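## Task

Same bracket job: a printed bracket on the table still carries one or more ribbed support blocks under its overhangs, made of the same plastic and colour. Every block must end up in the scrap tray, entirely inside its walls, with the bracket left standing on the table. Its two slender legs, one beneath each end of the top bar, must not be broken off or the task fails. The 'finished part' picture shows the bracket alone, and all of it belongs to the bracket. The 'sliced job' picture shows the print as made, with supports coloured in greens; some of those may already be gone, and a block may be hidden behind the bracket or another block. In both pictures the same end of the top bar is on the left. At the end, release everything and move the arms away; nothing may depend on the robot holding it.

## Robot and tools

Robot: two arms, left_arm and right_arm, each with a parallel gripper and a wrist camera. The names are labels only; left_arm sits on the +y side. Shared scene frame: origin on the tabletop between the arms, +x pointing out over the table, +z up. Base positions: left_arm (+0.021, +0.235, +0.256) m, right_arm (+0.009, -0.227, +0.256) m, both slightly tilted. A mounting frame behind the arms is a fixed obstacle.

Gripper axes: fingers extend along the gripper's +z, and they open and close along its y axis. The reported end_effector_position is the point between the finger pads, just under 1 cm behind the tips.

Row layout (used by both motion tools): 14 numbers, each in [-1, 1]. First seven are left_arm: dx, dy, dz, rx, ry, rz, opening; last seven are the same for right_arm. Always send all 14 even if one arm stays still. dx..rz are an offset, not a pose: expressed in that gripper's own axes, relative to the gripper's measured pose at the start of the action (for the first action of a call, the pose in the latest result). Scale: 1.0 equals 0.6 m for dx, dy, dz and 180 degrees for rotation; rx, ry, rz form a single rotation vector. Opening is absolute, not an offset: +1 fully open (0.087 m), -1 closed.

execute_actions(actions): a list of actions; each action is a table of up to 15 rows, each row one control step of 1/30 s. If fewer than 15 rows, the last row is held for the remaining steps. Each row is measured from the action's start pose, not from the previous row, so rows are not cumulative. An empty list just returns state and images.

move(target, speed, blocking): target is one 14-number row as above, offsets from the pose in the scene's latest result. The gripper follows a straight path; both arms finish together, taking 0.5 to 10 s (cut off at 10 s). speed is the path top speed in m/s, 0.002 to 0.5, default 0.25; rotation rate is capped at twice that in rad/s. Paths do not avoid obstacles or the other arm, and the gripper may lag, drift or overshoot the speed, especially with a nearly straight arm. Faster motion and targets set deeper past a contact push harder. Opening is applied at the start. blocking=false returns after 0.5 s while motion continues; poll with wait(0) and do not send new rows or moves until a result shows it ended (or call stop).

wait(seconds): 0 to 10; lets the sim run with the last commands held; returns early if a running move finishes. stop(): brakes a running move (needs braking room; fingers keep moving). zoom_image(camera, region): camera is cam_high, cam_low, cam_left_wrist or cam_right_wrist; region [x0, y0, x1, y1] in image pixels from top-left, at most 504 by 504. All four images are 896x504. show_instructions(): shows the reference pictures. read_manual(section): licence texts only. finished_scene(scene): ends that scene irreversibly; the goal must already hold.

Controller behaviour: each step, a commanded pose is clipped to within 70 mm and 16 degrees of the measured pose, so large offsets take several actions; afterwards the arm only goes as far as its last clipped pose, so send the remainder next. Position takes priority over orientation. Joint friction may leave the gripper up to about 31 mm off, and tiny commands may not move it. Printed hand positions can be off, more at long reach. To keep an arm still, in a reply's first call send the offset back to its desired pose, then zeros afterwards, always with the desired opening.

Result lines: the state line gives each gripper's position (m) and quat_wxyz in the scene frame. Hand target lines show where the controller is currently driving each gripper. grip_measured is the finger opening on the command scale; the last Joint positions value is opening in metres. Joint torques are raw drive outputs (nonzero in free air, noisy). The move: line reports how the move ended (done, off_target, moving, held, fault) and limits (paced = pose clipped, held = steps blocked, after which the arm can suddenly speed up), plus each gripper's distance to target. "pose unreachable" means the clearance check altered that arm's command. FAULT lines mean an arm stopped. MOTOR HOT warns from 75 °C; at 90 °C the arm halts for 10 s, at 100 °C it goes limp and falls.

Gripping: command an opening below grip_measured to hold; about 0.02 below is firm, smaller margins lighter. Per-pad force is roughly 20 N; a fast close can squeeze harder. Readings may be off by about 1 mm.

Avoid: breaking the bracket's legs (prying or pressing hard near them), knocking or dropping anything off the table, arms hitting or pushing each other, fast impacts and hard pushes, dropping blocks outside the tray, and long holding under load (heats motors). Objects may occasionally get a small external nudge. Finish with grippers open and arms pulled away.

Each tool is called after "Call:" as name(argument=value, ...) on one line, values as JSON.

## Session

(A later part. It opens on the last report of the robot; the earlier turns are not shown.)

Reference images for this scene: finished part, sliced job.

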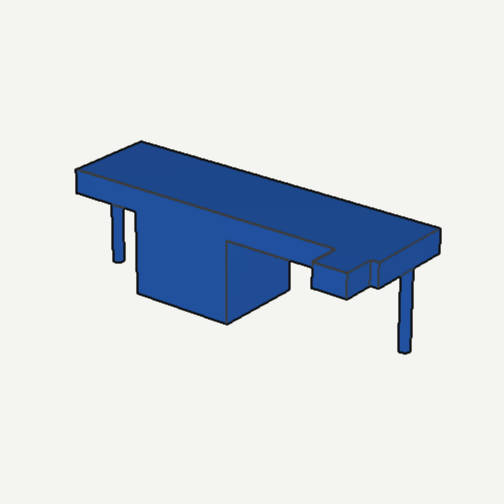

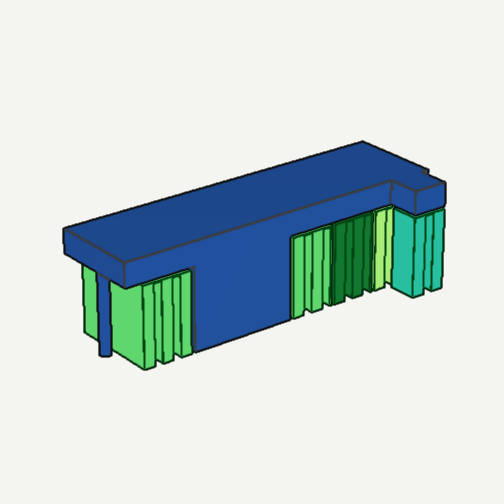

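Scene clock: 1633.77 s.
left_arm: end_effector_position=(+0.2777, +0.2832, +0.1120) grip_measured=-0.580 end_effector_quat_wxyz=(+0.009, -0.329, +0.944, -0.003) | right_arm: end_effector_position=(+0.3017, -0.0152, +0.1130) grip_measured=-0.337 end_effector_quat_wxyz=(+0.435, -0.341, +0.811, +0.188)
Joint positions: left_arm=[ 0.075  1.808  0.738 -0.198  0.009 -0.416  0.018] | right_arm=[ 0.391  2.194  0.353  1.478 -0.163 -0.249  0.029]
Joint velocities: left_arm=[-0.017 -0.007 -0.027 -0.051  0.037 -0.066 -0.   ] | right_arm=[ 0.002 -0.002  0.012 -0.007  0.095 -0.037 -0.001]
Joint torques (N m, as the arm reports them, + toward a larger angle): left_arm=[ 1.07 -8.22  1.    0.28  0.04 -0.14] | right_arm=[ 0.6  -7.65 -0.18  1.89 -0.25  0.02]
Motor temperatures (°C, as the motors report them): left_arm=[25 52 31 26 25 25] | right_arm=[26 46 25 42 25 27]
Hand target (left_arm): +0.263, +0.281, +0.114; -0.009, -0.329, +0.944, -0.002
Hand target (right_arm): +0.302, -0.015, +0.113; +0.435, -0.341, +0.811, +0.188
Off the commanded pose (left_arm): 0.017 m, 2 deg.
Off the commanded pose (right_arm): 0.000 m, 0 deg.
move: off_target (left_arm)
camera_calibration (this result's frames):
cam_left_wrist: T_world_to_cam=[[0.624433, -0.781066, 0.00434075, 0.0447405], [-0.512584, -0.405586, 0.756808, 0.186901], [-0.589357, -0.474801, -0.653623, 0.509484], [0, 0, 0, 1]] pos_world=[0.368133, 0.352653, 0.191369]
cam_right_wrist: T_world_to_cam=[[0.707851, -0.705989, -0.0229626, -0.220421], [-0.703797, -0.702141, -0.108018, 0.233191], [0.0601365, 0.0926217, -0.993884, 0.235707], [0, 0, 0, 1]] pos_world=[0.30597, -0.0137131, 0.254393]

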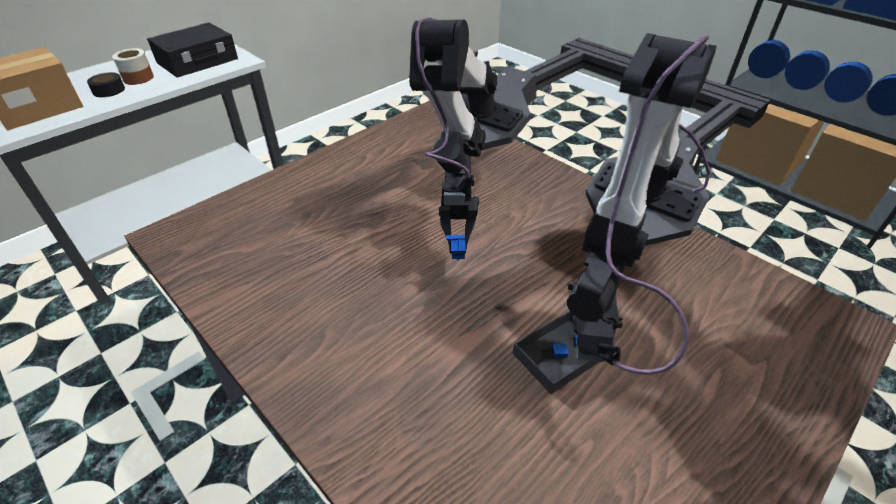

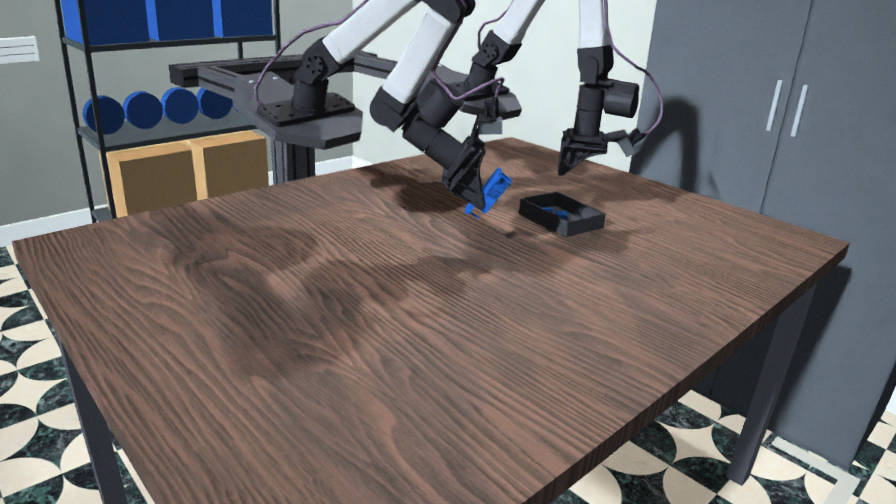

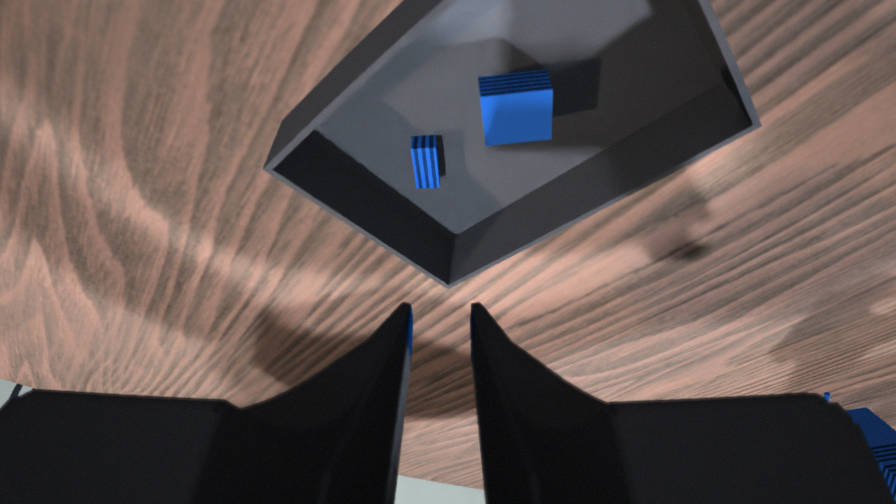

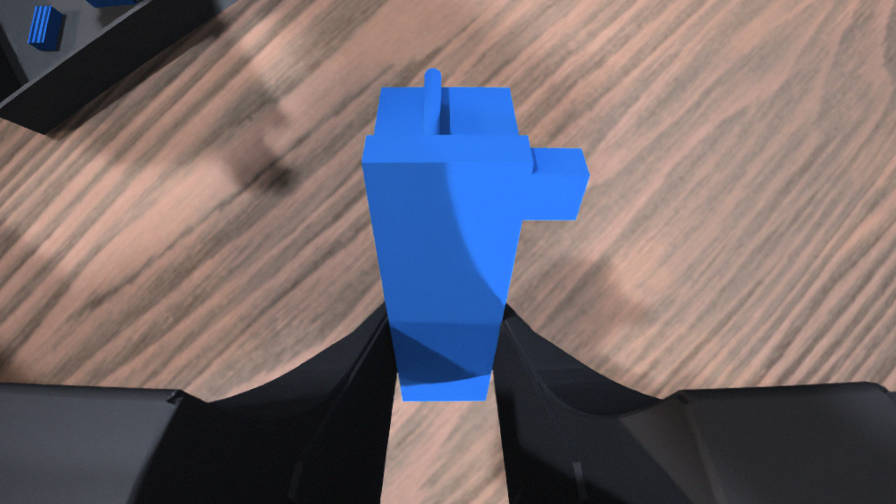

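Call:
move(target=[0.1807,-0.4193,-0.1327,0.0059,0.1893,-0.042,0.35,0,0,0,0,0,0,-0.39], speed=0.25)

Scene clock: 1672.03 s.
left_arm: end_effector_position=(+0.3487, +0.0169, +0.2003) grip_measured=+0.350 end_effector_quat_wxyz=(-0.251, -0.370, +0.886, -0.121) | right_arm: end_effector_position=(+0.3017, -0.0152, +0.1130) grip_measured=-0.337 end_effector_quat_wxyz=(+0.435, -0.341, +0.811, +0.188)
Joint positions: left_arm=[-0.511  2.157  1.563 -0.968  0.365 -1.08   0.059] | right_arm=[ 0.391  2.194  0.353  1.478 -0.163 -0.249  0.029]
Joint velocities: left_arm=[-0.017  0.007 -0.017 -0.007  0.051 -0.022 -0.   ] | right_arm=[-0.007  0.017  0.007  0.007  0.022  0.022 -0.001]
Joint torques (N m, as the arm reports them, + toward a larger angle): left_arm=[-1.66 -8.89  6.92 -0.28  0.36 -0.22] | right_arm=[ 0.64 -7.63 -0.21  1.89 -0.22  0.03]
Motor temperatures (°C, as the motors report them): left_arm=[25 52 30 26 25 25] | right_arm=[26 46 25 42 25 27]
Hand target (left_arm): +0.345, +0.015, +0.195; -0.266, -0.373, +0.882, -0.112
Hand target (right_arm): +0.302, -0.015, +0.113; +0.435, -0.341, +0.811, +0.188
Off the commanded pose (left_arm): 0.008 m, 2 deg.
Off the commanded pose (right_arm): 0.000 m, 0 deg.
move: done
camera_calibration (this result's frames):
cam_left_wrist: T_world_to_cam=[[0.717085, -0.696728, 0.0189331, -0.244638], [-0.105713, -0.0818711, 0.991021, -0.145729], [-0.688922, -0.712648, -0.132362, 0.416865], [0, 0, 0, 1]] pos_world=[0.447209, 0.1147, 0.204229]
cam_right_wrist: T_world_to_cam=[[0.707851, -0.705989, -0.0229626, -0.220421], [-0.703797, -0.702141, -0.108018, 0.233191], [0.0601365, 0.0926217, -0.993884, 0.235707], [0, 0, 0, 1]] pos_world=[0.30597, -0.0137131, 0.254393]

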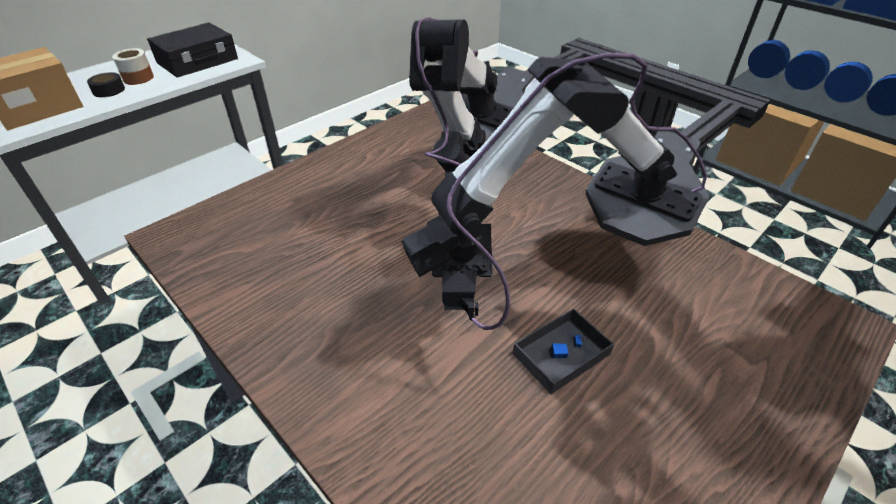

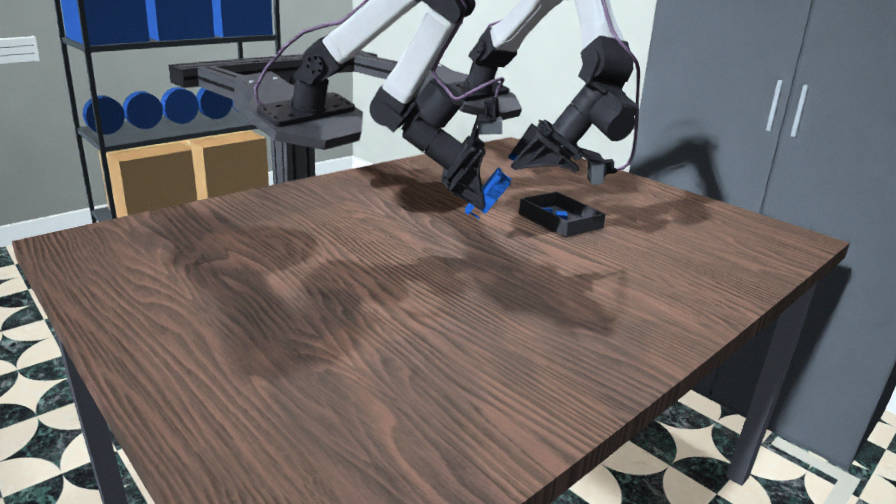

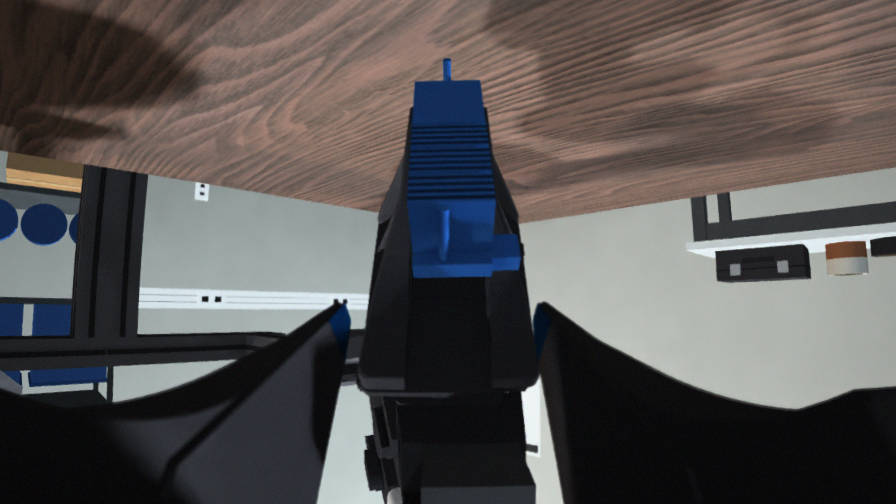

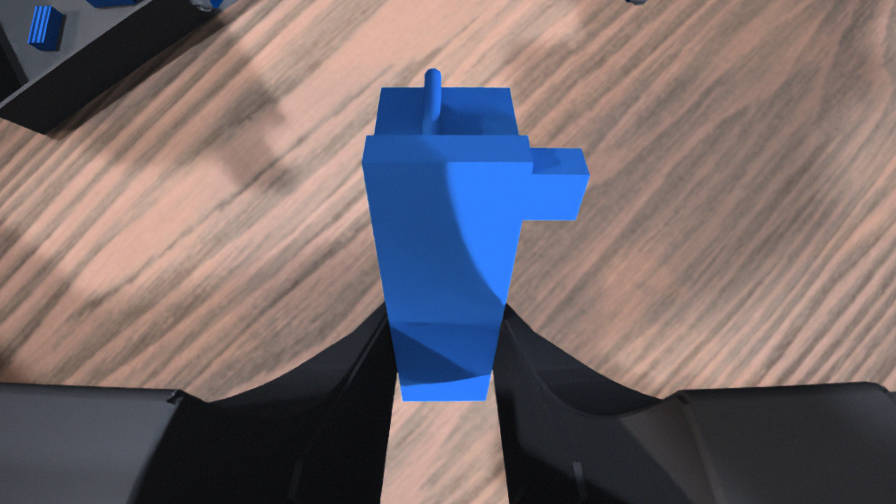

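Call:
zoom_image(camera="cam_left_wrist", region=[320, 40, 600, 340])

Region (320, 40, 600, 340) of cam_left_wrist's 896x504 image, scaled by 1.680, with more detail than that image has; it fills the left 470 columns of this view, and the rest is white.

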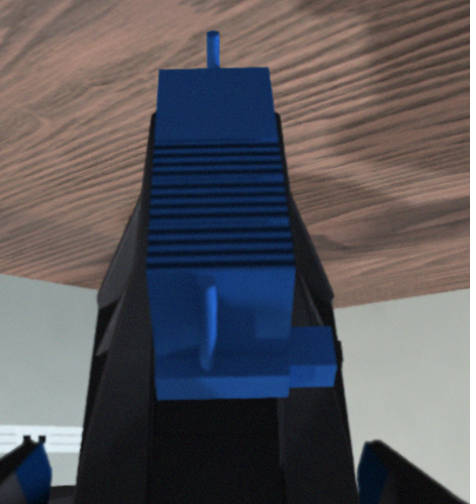

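Call:
move(target=[-0.0067,-0.0083,0.06,-0.0078,0.0068,-0.0052,0.35,0,0,0,0,0,0,-0.39], speed=0.08)

Scene clock: 1695.17 s.
left_arm: end_effector_position=(+0.3389, +0.0077, +0.1745) grip_measured=+0.350 end_effector_quat_wxyz=(-0.267, -0.374, +0.882, -0.107) | right_arm: end_effector_position=(+0.3017, -0.0152, +0.1130) grip_measured=-0.337 end_effector_quat_wxyz=(+0.435, -0.341, +0.811, +0.188)
Joint positions: left_arm=[-0.529  2.232  1.563 -0.927  0.366 -1.105  0.059] | right_arm=[ 0.391  2.194  0.353  1.478 -0.163 -0.249  0.029]
Joint velocities: left_arm=[-0.002  0.017 -0.002 -0.007 -0.022 -0.11  -0.001] | right_arm=[ 0.002 -0.017  0.002 -0.051 -0.051  0.007 -0.001]
Joint torques (N m, as the arm reports them, + toward a larger angle): left_arm=[-2.5  -9.58  6.15  0.04  0.37 -0.21] | right_arm=[ 0.57 -7.69 -0.22  1.89 -0.24  0.03]
Motor temperatures (°C, as the motors report them): left_arm=[25 53 32 26 25 25] | right_arm=[26 46 25 42 25 27]
Hand target (left_arm): +0.341, +0.001, +0.168; -0.266, -0.373, +0.882, -0.112
Hand target (right_arm): +0.302, -0.015, +0.113; +0.435, -0.341, +0.811, +0.188
Off the commanded pose (left_arm): 0.010 m, 1 deg.
Off the commanded pose (right_arm): 0.000 m, 0 deg.
move: done
camera_calibration (this result's frames):
cam_left_wrist: T_world_to_cam=[[0.715843, -0.697967, -0.0202955, -0.236226], [-0.0650631, -0.0956124, 0.99329, -0.136089], [-0.695224, -0.709719, -0.113855, 0.399088], [0, 0, 0, 1]] pos_world=[0.437702, 0.105351, 0.17582]
cam_right_wrist: T_world_to_cam=[[0.707851, -0.705989, -0.0229626, -0.220421], [-0.703797, -0.702141, -0.108018, 0.233191], [0.0601365, 0.0926217, -0.993884, 0.235707], [0, 0, 0, 1]] pos_world=[0.30597, -0.0137131, 0.254393]

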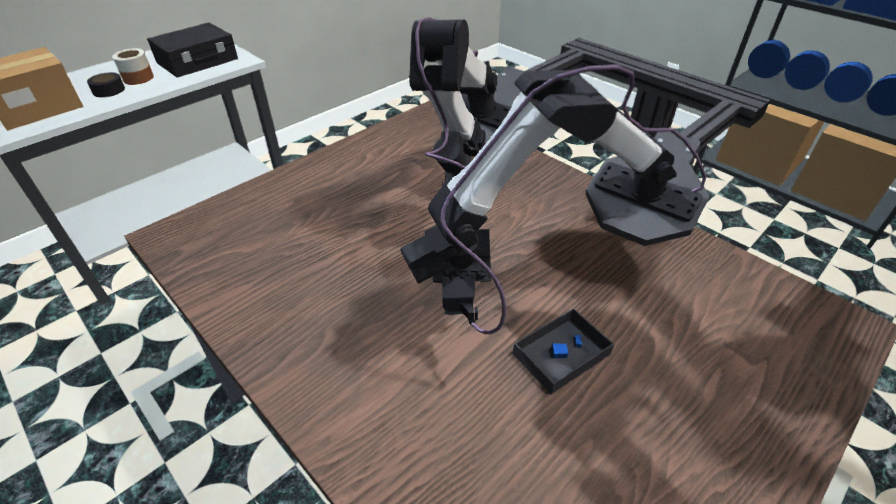

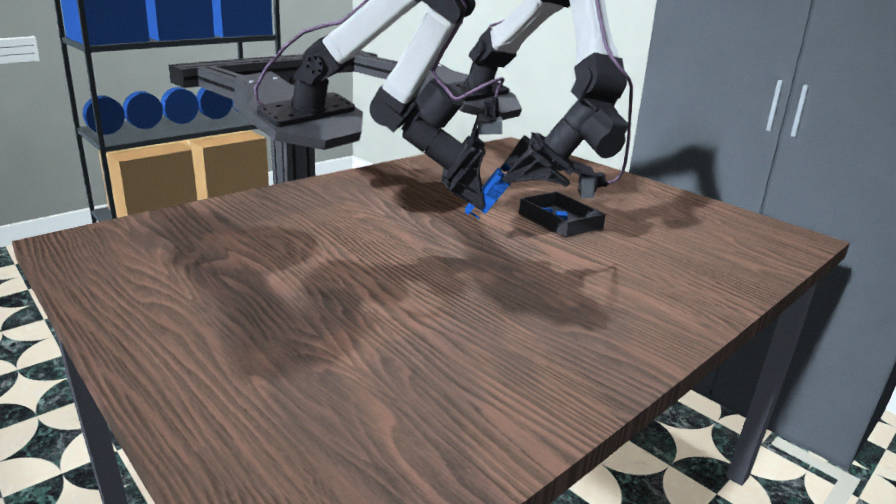

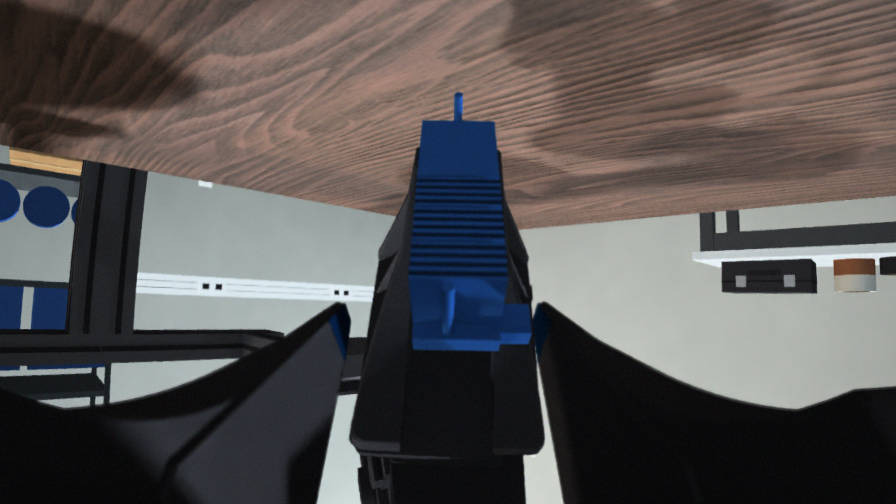

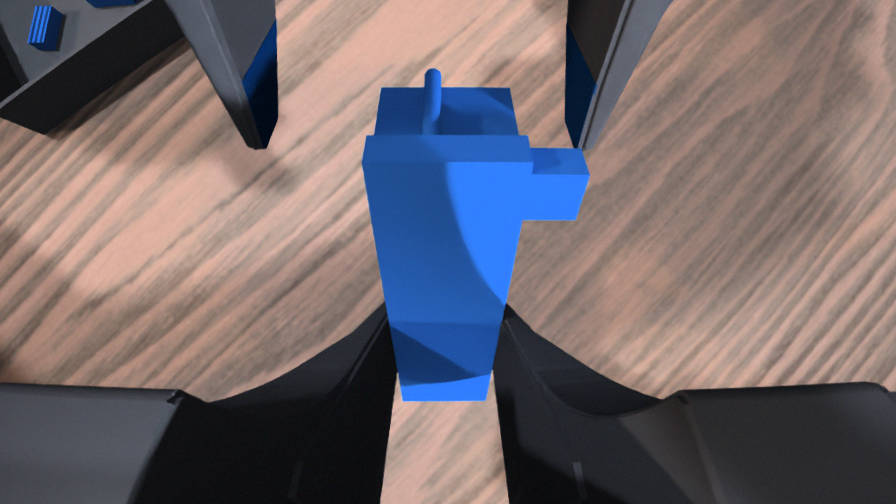

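Call:
zoom_image(camera="cam_right_wrist", region=[200, 0, 680, 240])

Call:
zoom_image(camera="cam_left_wrist", region=[320, 80, 600, 380])

Region (200, 0, 680, 240) of cam_right_wrist's 896x504 image, scaled by 1.050, with more detail than that image has.

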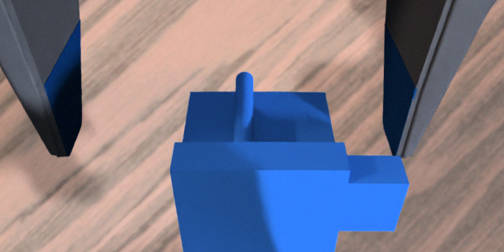

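Region (320, 80, 600, 380) of cam_left_wrist's 896x504 image, scaled by 1.680, with more detail than that image has; it fills the left 470 columns of this view, and the rest is white.

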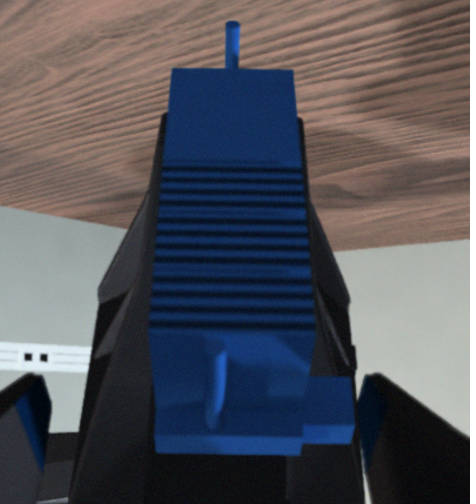

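Call:
execute_actions(actions=[])

Scene clock: 1711.27 s.
left_arm: end_effector_position=(+0.3393, +0.0075, +0.1744) grip_measured=+0.350 end_effector_quat_wxyz=(-0.266, -0.374, +0.882, -0.107) | right_arm: end_effector_position=(+0.3017, -0.0152, +0.1130) grip_measured=-0.337 end_effector_quat_wxyz=(+0.435, -0.341, +0.811, +0.188)
Joint positions: left_arm=[-0.529  2.232  1.563 -0.925  0.366 -1.106  0.059] | right_arm=[ 0.391  2.194  0.353  1.478 -0.163 -0.249  0.029]
Joint velocities: left_arm=[ 0.002  0.002 -0.007 -0.007 -0.022 -0.066  0.001] | right_arm=[ 0.017  0.007 -0.007 -0.051  0.022 -0.007  0.   ]
Joint torques (N m, as the arm reports them, + toward a larger angle): left_arm=[-2.49 -9.49  6.18  0.01  0.34 -0.23] | right_arm=[ 0.6  -7.67 -0.25  1.89 -0.21  0.03]
Motor temperatures (°C, as the motors report them): left_arm=[25 54 33 26 25 25] | right_arm=[26 45 25 43 25 27]
Hand target (left_arm): +0.341, +0.001, +0.168; -0.266, -0.373, +0.882, -0.112
Hand target (right_arm): +0.302, -0.015, +0.113; +0.435, -0.341, +0.811, +0.188
Off the commanded pose (left_arm): 0.009 m, 1 deg.
Off the commanded pose (right_arm): 0.000 m, 0 deg.
camera_calibration (this result's frames):
cam_left_wrist: T_world_to_cam=[[0.716808, -0.697009, -0.0190778, -0.237228], [-0.0661289, -0.0951938, 0.99326, -0.135623], [-0.694127, -0.710715, -0.114328, 0.398905], [0, 0, 0, 1]] pos_world=[0.43797, 0.105247, 0.175789]
cam_right_wrist: T_world_to_cam=[[0.707851, -0.705989, -0.0229626, -0.220421], [-0.703797, -0.702141, -0.108018, 0.233191], [0.0601365, 0.0926217, -0.993884, 0.235707], [0, 0, 0, 1]] pos_world=[0.30597, -0.0137131, 0.254393]

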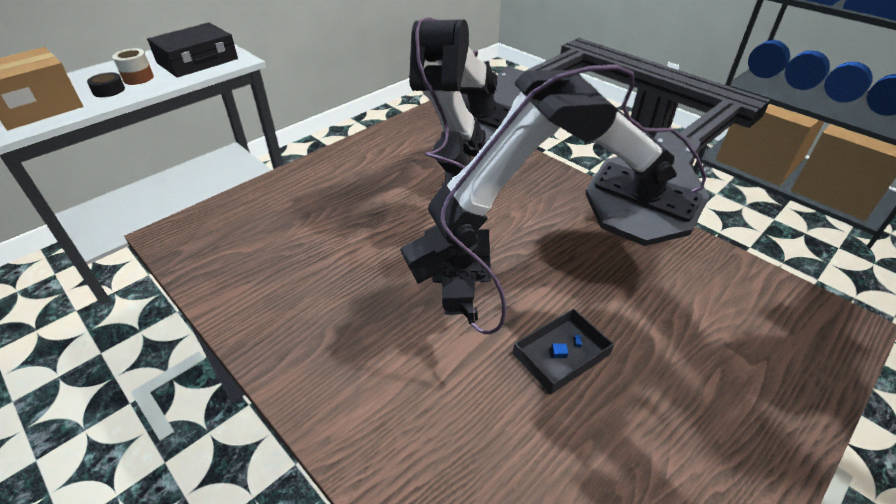

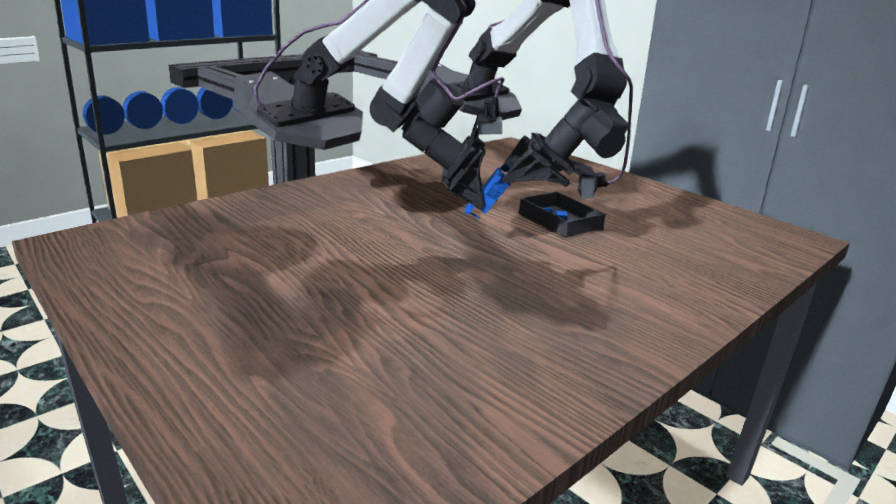

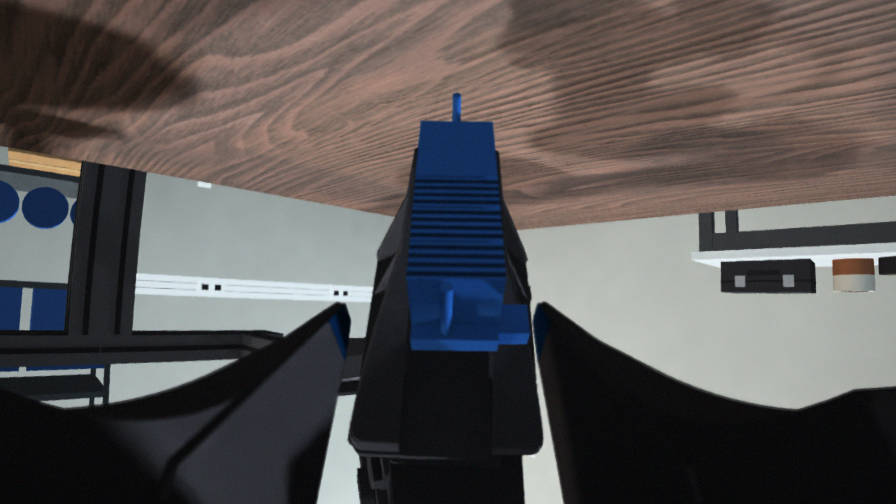

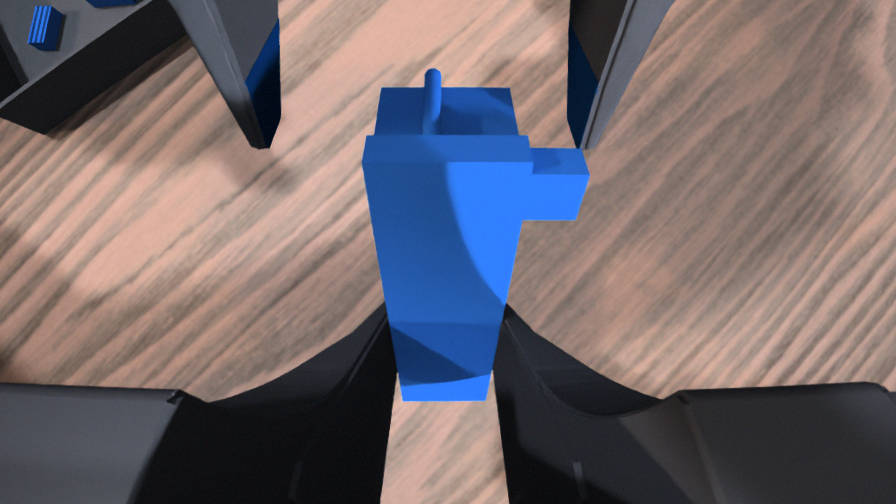

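Call:
execute_actions(actions=[[[-0.0013,-0.0021,0.0002,0.0026,-0.0014,0.0012,0.35,0,0,0,0,0,0,-0.39],[-0.0013,-0.0021,0.0002,0.0026,-0.0014,0.0012,0.35,0,0,0,0,0,0,-0.39],[-0.0025,-0.0042,0.0005,0.0051,-0.0029,0.0025,0.35,0,0,0,0,0,0,-0.39],[-0.0025,-0.0042,0.0005,0.0051,-0.0029,0.0025,0.35,0,0,0,0,0,0,-0.39],[-0.0038,-0.0063,0.0007,0.0077,-0.0043,0.0037,0.35,0,0,0,0,0,0,-0.39]],[[-0.0013,-0.0021,0.0002,0.0026,-0.0014,0.0012,0.35,0,0,0,0,0,0,-0.39],[-0.0013,-0.0021,0.0002,0.0026,-0.0014,0.0012,0.35,0,0,0,0,0,0,-0.39],[-0.0025,-0.0042,0.0005,0.0051,-0.0029,0.0025,0.35,0,0,0,0,0,0,-0.39],[-0.0025,-0.0042,0.0005,0.0051,-0.0029,0.0025,0.35,0,0,0,0,0,0,-0.39],[-0.0038,-0.0063,0.0007,0.0077,-0.0043,0.0037,0.35,0,0,0,0,0,0,-0.39]]])

Scene clock: 1722.33 s.
left_arm: end_effector_position=(+0.3447, +0.0053, +0.1725) grip_measured=+0.350 end_effector_quat_wxyz=(-0.257, -0.373, +0.884, -0.116) | right_arm: end_effector_position=(+0.3017, -0.0152, +0.1130) grip_measured=-0.337 end_effector_quat_wxyz=(+0.435, -0.341, +0.811, +0.188)
Joint positions: left_arm=[-0.529  2.232  1.563 -0.898  0.366 -1.106  0.059] | right_arm=[ 0.391  2.194  0.353  1.478 -0.163 -0.249  0.029]
Joint velocities: left_arm=[-0.007 -0.017 -0.017 -0.051  0.007 -0.037  0.001] | right_arm=[-0.022  0.002 -0.002  0.022 -0.066  0.037 -0.001]
Joint torques (N m, as the arm reports them, + toward a larger angle): left_arm=[ -1.61 -11.78   3.88   0.09   0.28  -0.15] | right_arm=[ 0.57 -7.61 -0.2   1.9  -0.22  0.05]
Motor temperatures (°C, as the motors report them): left_arm=[26 55 33 26 25 25] | right_arm=[26 45 25 43 25 27]
Hand target (left_arm): +0.346, +0.005, +0.172; -0.250, -0.373, +0.885, -0.121
Hand target (right_arm): +0.302, -0.015, +0.113; +0.435, -0.341, +0.811, +0.188
Off the commanded pose (left_arm): 0.001 m, 1 deg.
Off the commanded pose (right_arm): 0.000 m, 0 deg.
camera_calibration (this result's frames):
cam_left_wrist: T_world_to_cam=[[0.719917, -0.694041, 0.00515624, -0.247885], [-0.0908565, -0.0868735, 0.992068, -0.124845], [-0.688088, -0.714675, -0.1256, 0.400738], [0, 0, 0, 1]] pos_world=[0.442857, 0.103509, 0.175466]
cam_right_wrist: T_world_to_cam=[[0.707851, -0.705989, -0.0229626, -0.220421], [-0.703797, -0.702141, -0.108018, 0.233191], [0.0601365, 0.0926217, -0.993884, 0.235707], [0, 0, 0, 1]] pos_world=[0.30597, -0.0137131, 0.254393]

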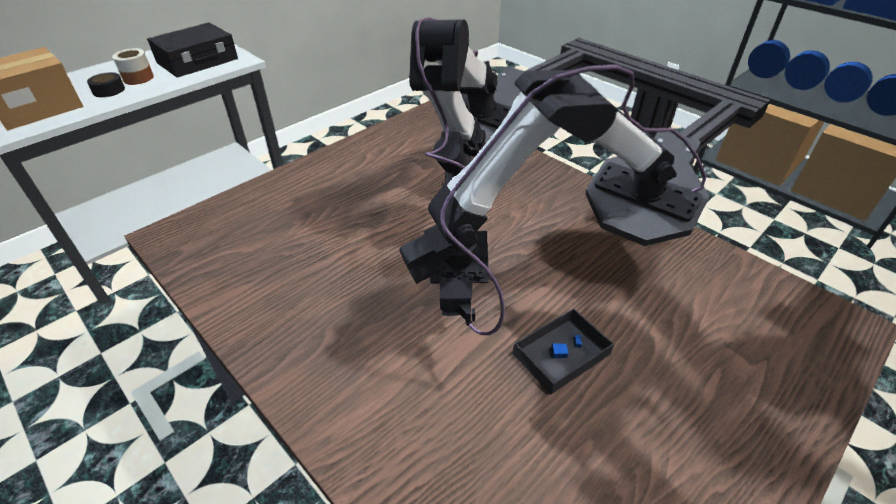

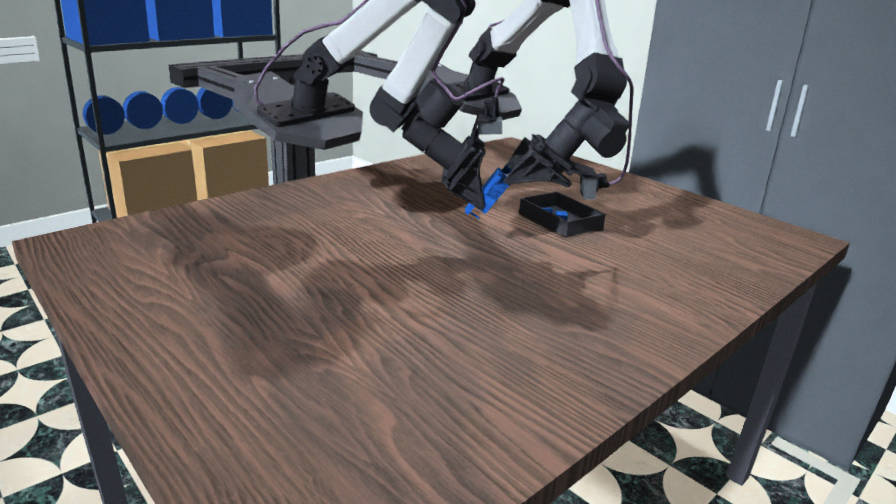

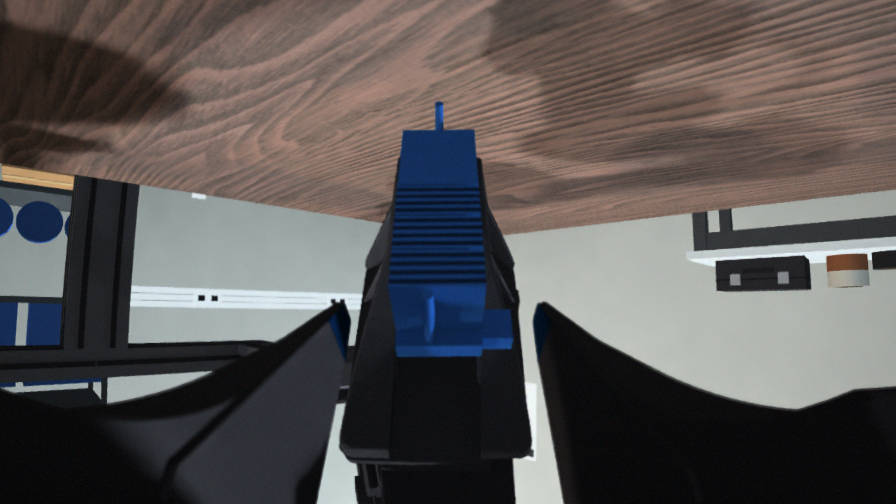

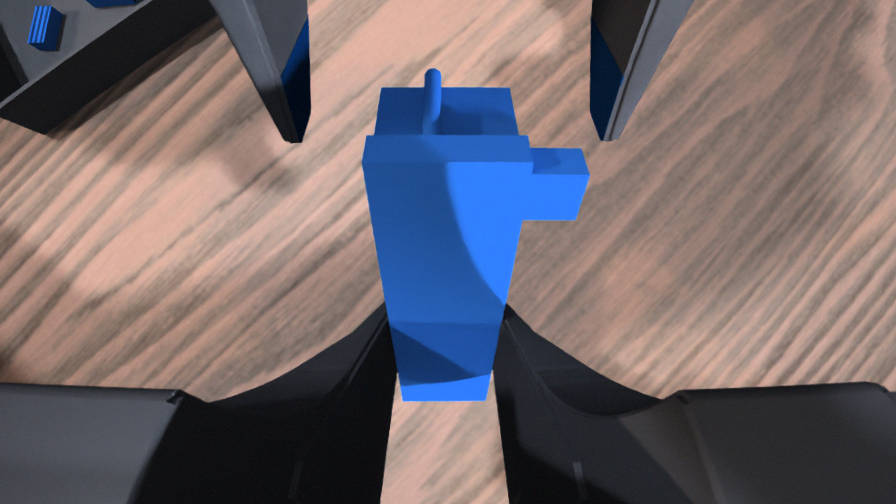

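Call:
zoom_image(camera="cam_right_wrist", region=[240, 40, 680, 260])

Call:
zoom_image(camera="cam_left_wrist", region=[310, 230, 570, 380])

Call:
zoom_image(camera="cam_low", region=[440, 140, 560, 225])

Region (240, 40, 680, 260) of cam_right_wrist's 896x504 image, scaled by 1.145, with more detail than that image has.

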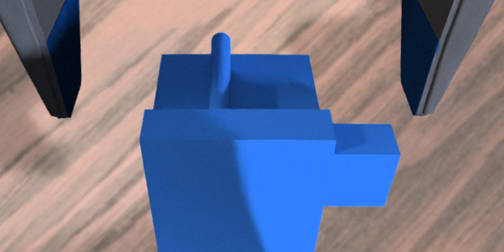

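Region (310, 230, 570, 380) of cam_left_wrist's 896x504 image, scaled by 1.938, with more detail than that image has; it fills the top 291 rows of this view, and the rest is white.

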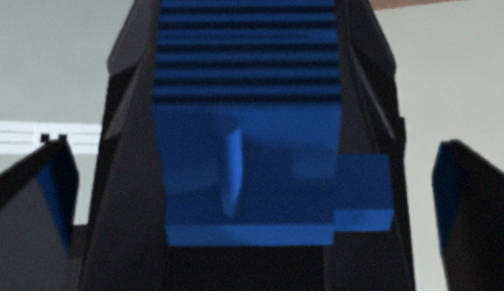

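Region (440, 140, 560, 225) of cam_low's 896x504 image, scaled by 4.200, with more detail than that image has; it fills the top 357 rows of this view, and the rest is white.

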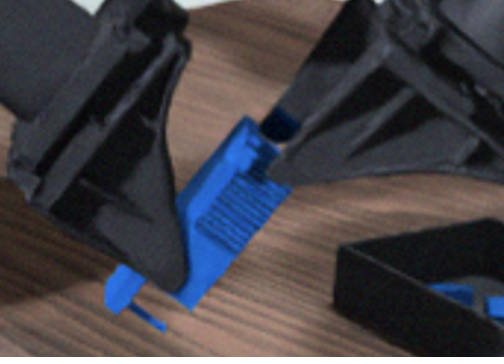

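Call:
execute_actions(actions=[[[-0.0015,0.0015,0.0056,-0.0012,0.0011,-0.0007,0.35,0,0,0,0,0,0,-0.39],[-0.0015,0.0015,0.0056,-0.0012,0.0011,-0.0007,0.35,0,0,0,0,0,0,-0.39],[-0.003,0.0029,0.0111,-0.0025,0.0022,-0.0014,0.35,0,0,0,0,0,0,-0.39],[-0.003,0.0029,0.0111,-0.0025,0.0022,-0.0014,0.35,0,0,0,0,0,0,-0.39],[-0.0045,0.0044,0.0167,-0.0037,0.0034,-0.002,0.35,0,0,0,0,0,0,-0.39],[-0.0045,0.0044,0.0167,-0.0037,0.0034,-0.002,0.35,0,0,0,0,0,0,-0.39],[-0.006,0.0058,0.0222,-0.005,0.0045,-0.0027,0.35,0,0,0,0,0,0,-0.39],[-0.006,0.0058,0.0222,-0.005,0.0045,-0.0027,0.35,0,0,0,0,0,0,-0.39],[-0.0075,0.0073,0.0278,-0.0062,0.0056,-0.0034,0.35,0,0,0,0,0,0,-0.39]]])

Scene clock: 1762.13 s.
left_arm: end_effector_position=(+0.3422, +0.0053, +0.1675) grip_measured=+0.350 end_effector_quat_wxyz=(-0.261, -0.374, +0.883, -0.113) | right_arm: end_effector_position=(+0.3017, -0.0152, +0.1130) grip_measured=-0.337 end_effector_quat_wxyz=(+0.435, -0.341, +0.811, +0.188)
Joint positions: left_arm=[-0.529  2.246  1.563 -0.895  0.366 -1.106  0.059] | right_arm=[ 0.391  2.194  0.353  1.478 -0.163 -0.249  0.029]
Joint velocities: left_arm=[ 0.002  0.042  0.007  0.007 -0.037 -0.051  0.   ] | right_arm=[ 0.002 -0.007  0.007  0.022 -0.007 -0.022  0.   ]
Joint torques (N m, as the arm reports them, + toward a larger angle): left_arm=[-1.53 -9.31  4.44  0.04  0.36 -0.15] | right_arm=[ 0.63 -7.61 -0.26  1.89 -0.24  0.04]
Motor temperatures (°C, as the motors report them): left_arm=[25 62 32 25 25 25] | right_arm=[26 45 25 43 25 27]
Hand target (left_arm): +0.338, +0.005, +0.156; -0.268, -0.375, +0.881, -0.110
Hand target (right_arm): +0.302, -0.015, +0.113; +0.435, -0.341, +0.811, +0.188
Off the commanded pose (left_arm): 0.012 m, 1 deg.
Off the commanded pose (right_arm): 0.000 m, 0 deg.
camera_calibration (this result's frames):
cam_left_wrist: T_world_to_cam=[[0.71868, -0.695323, -0.00508989, -0.243899], [-0.0804077, -0.0903751, 0.992657, -0.123775], [-0.690677, -0.712993, -0.12086, 0.398498], [0, 0, 0, 1]] pos_world=[0.440566, 0.103352, 0.169787]
cam_right_wrist: T_world_to_cam=[[0.707851, -0.705989, -0.0229626, -0.220421], [-0.703797, -0.702141, -0.108018, 0.233191], [0.0601365, 0.0926217, -0.993884, 0.235707], [0, 0, 0, 1]] pos_world=[0.30597, -0.0137131, 0.254393]

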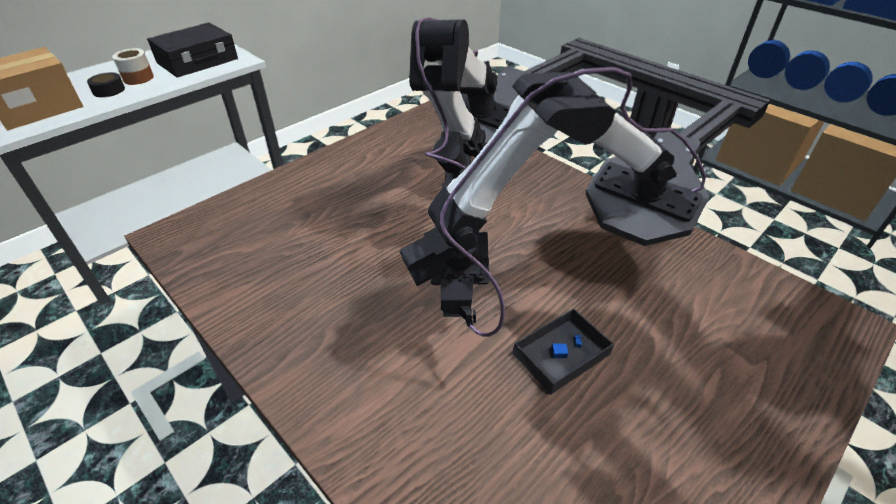

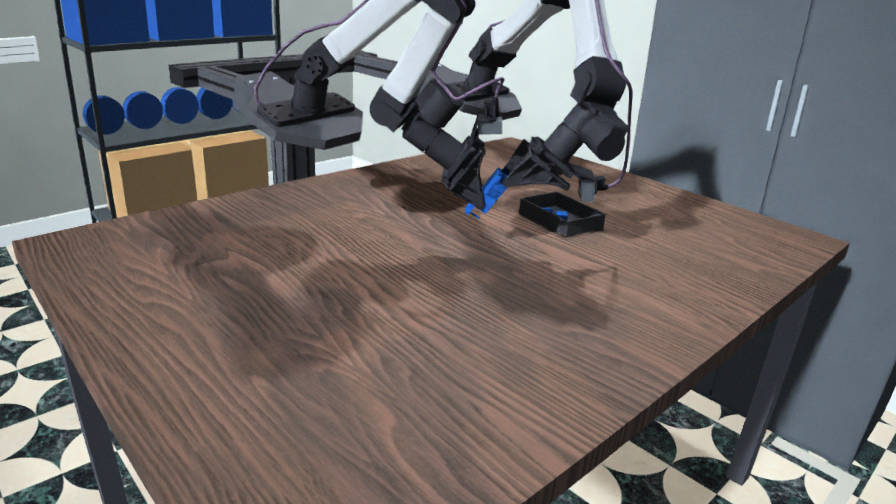

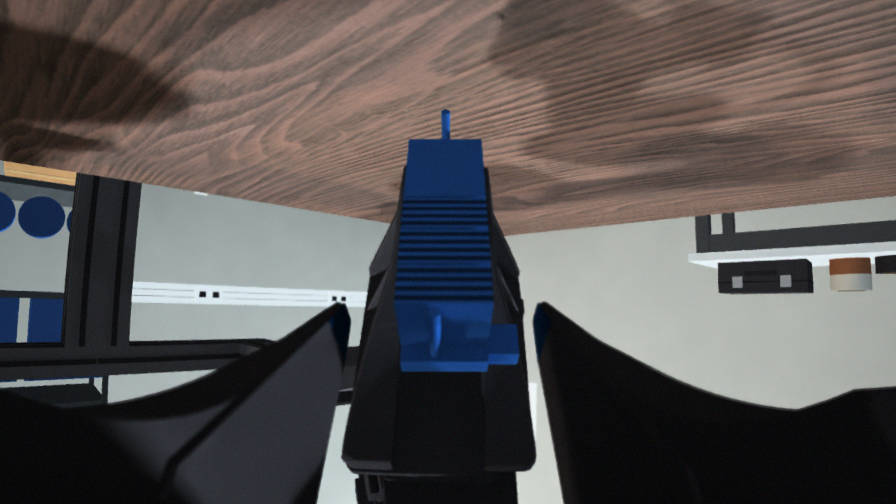

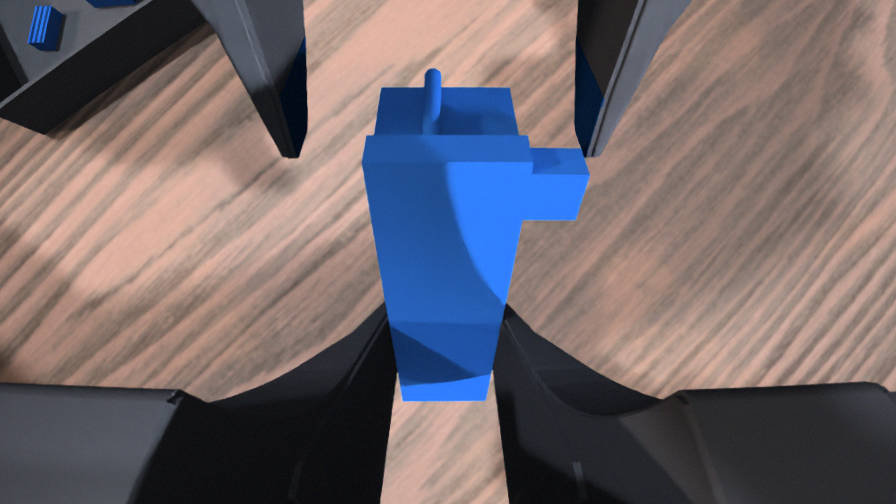

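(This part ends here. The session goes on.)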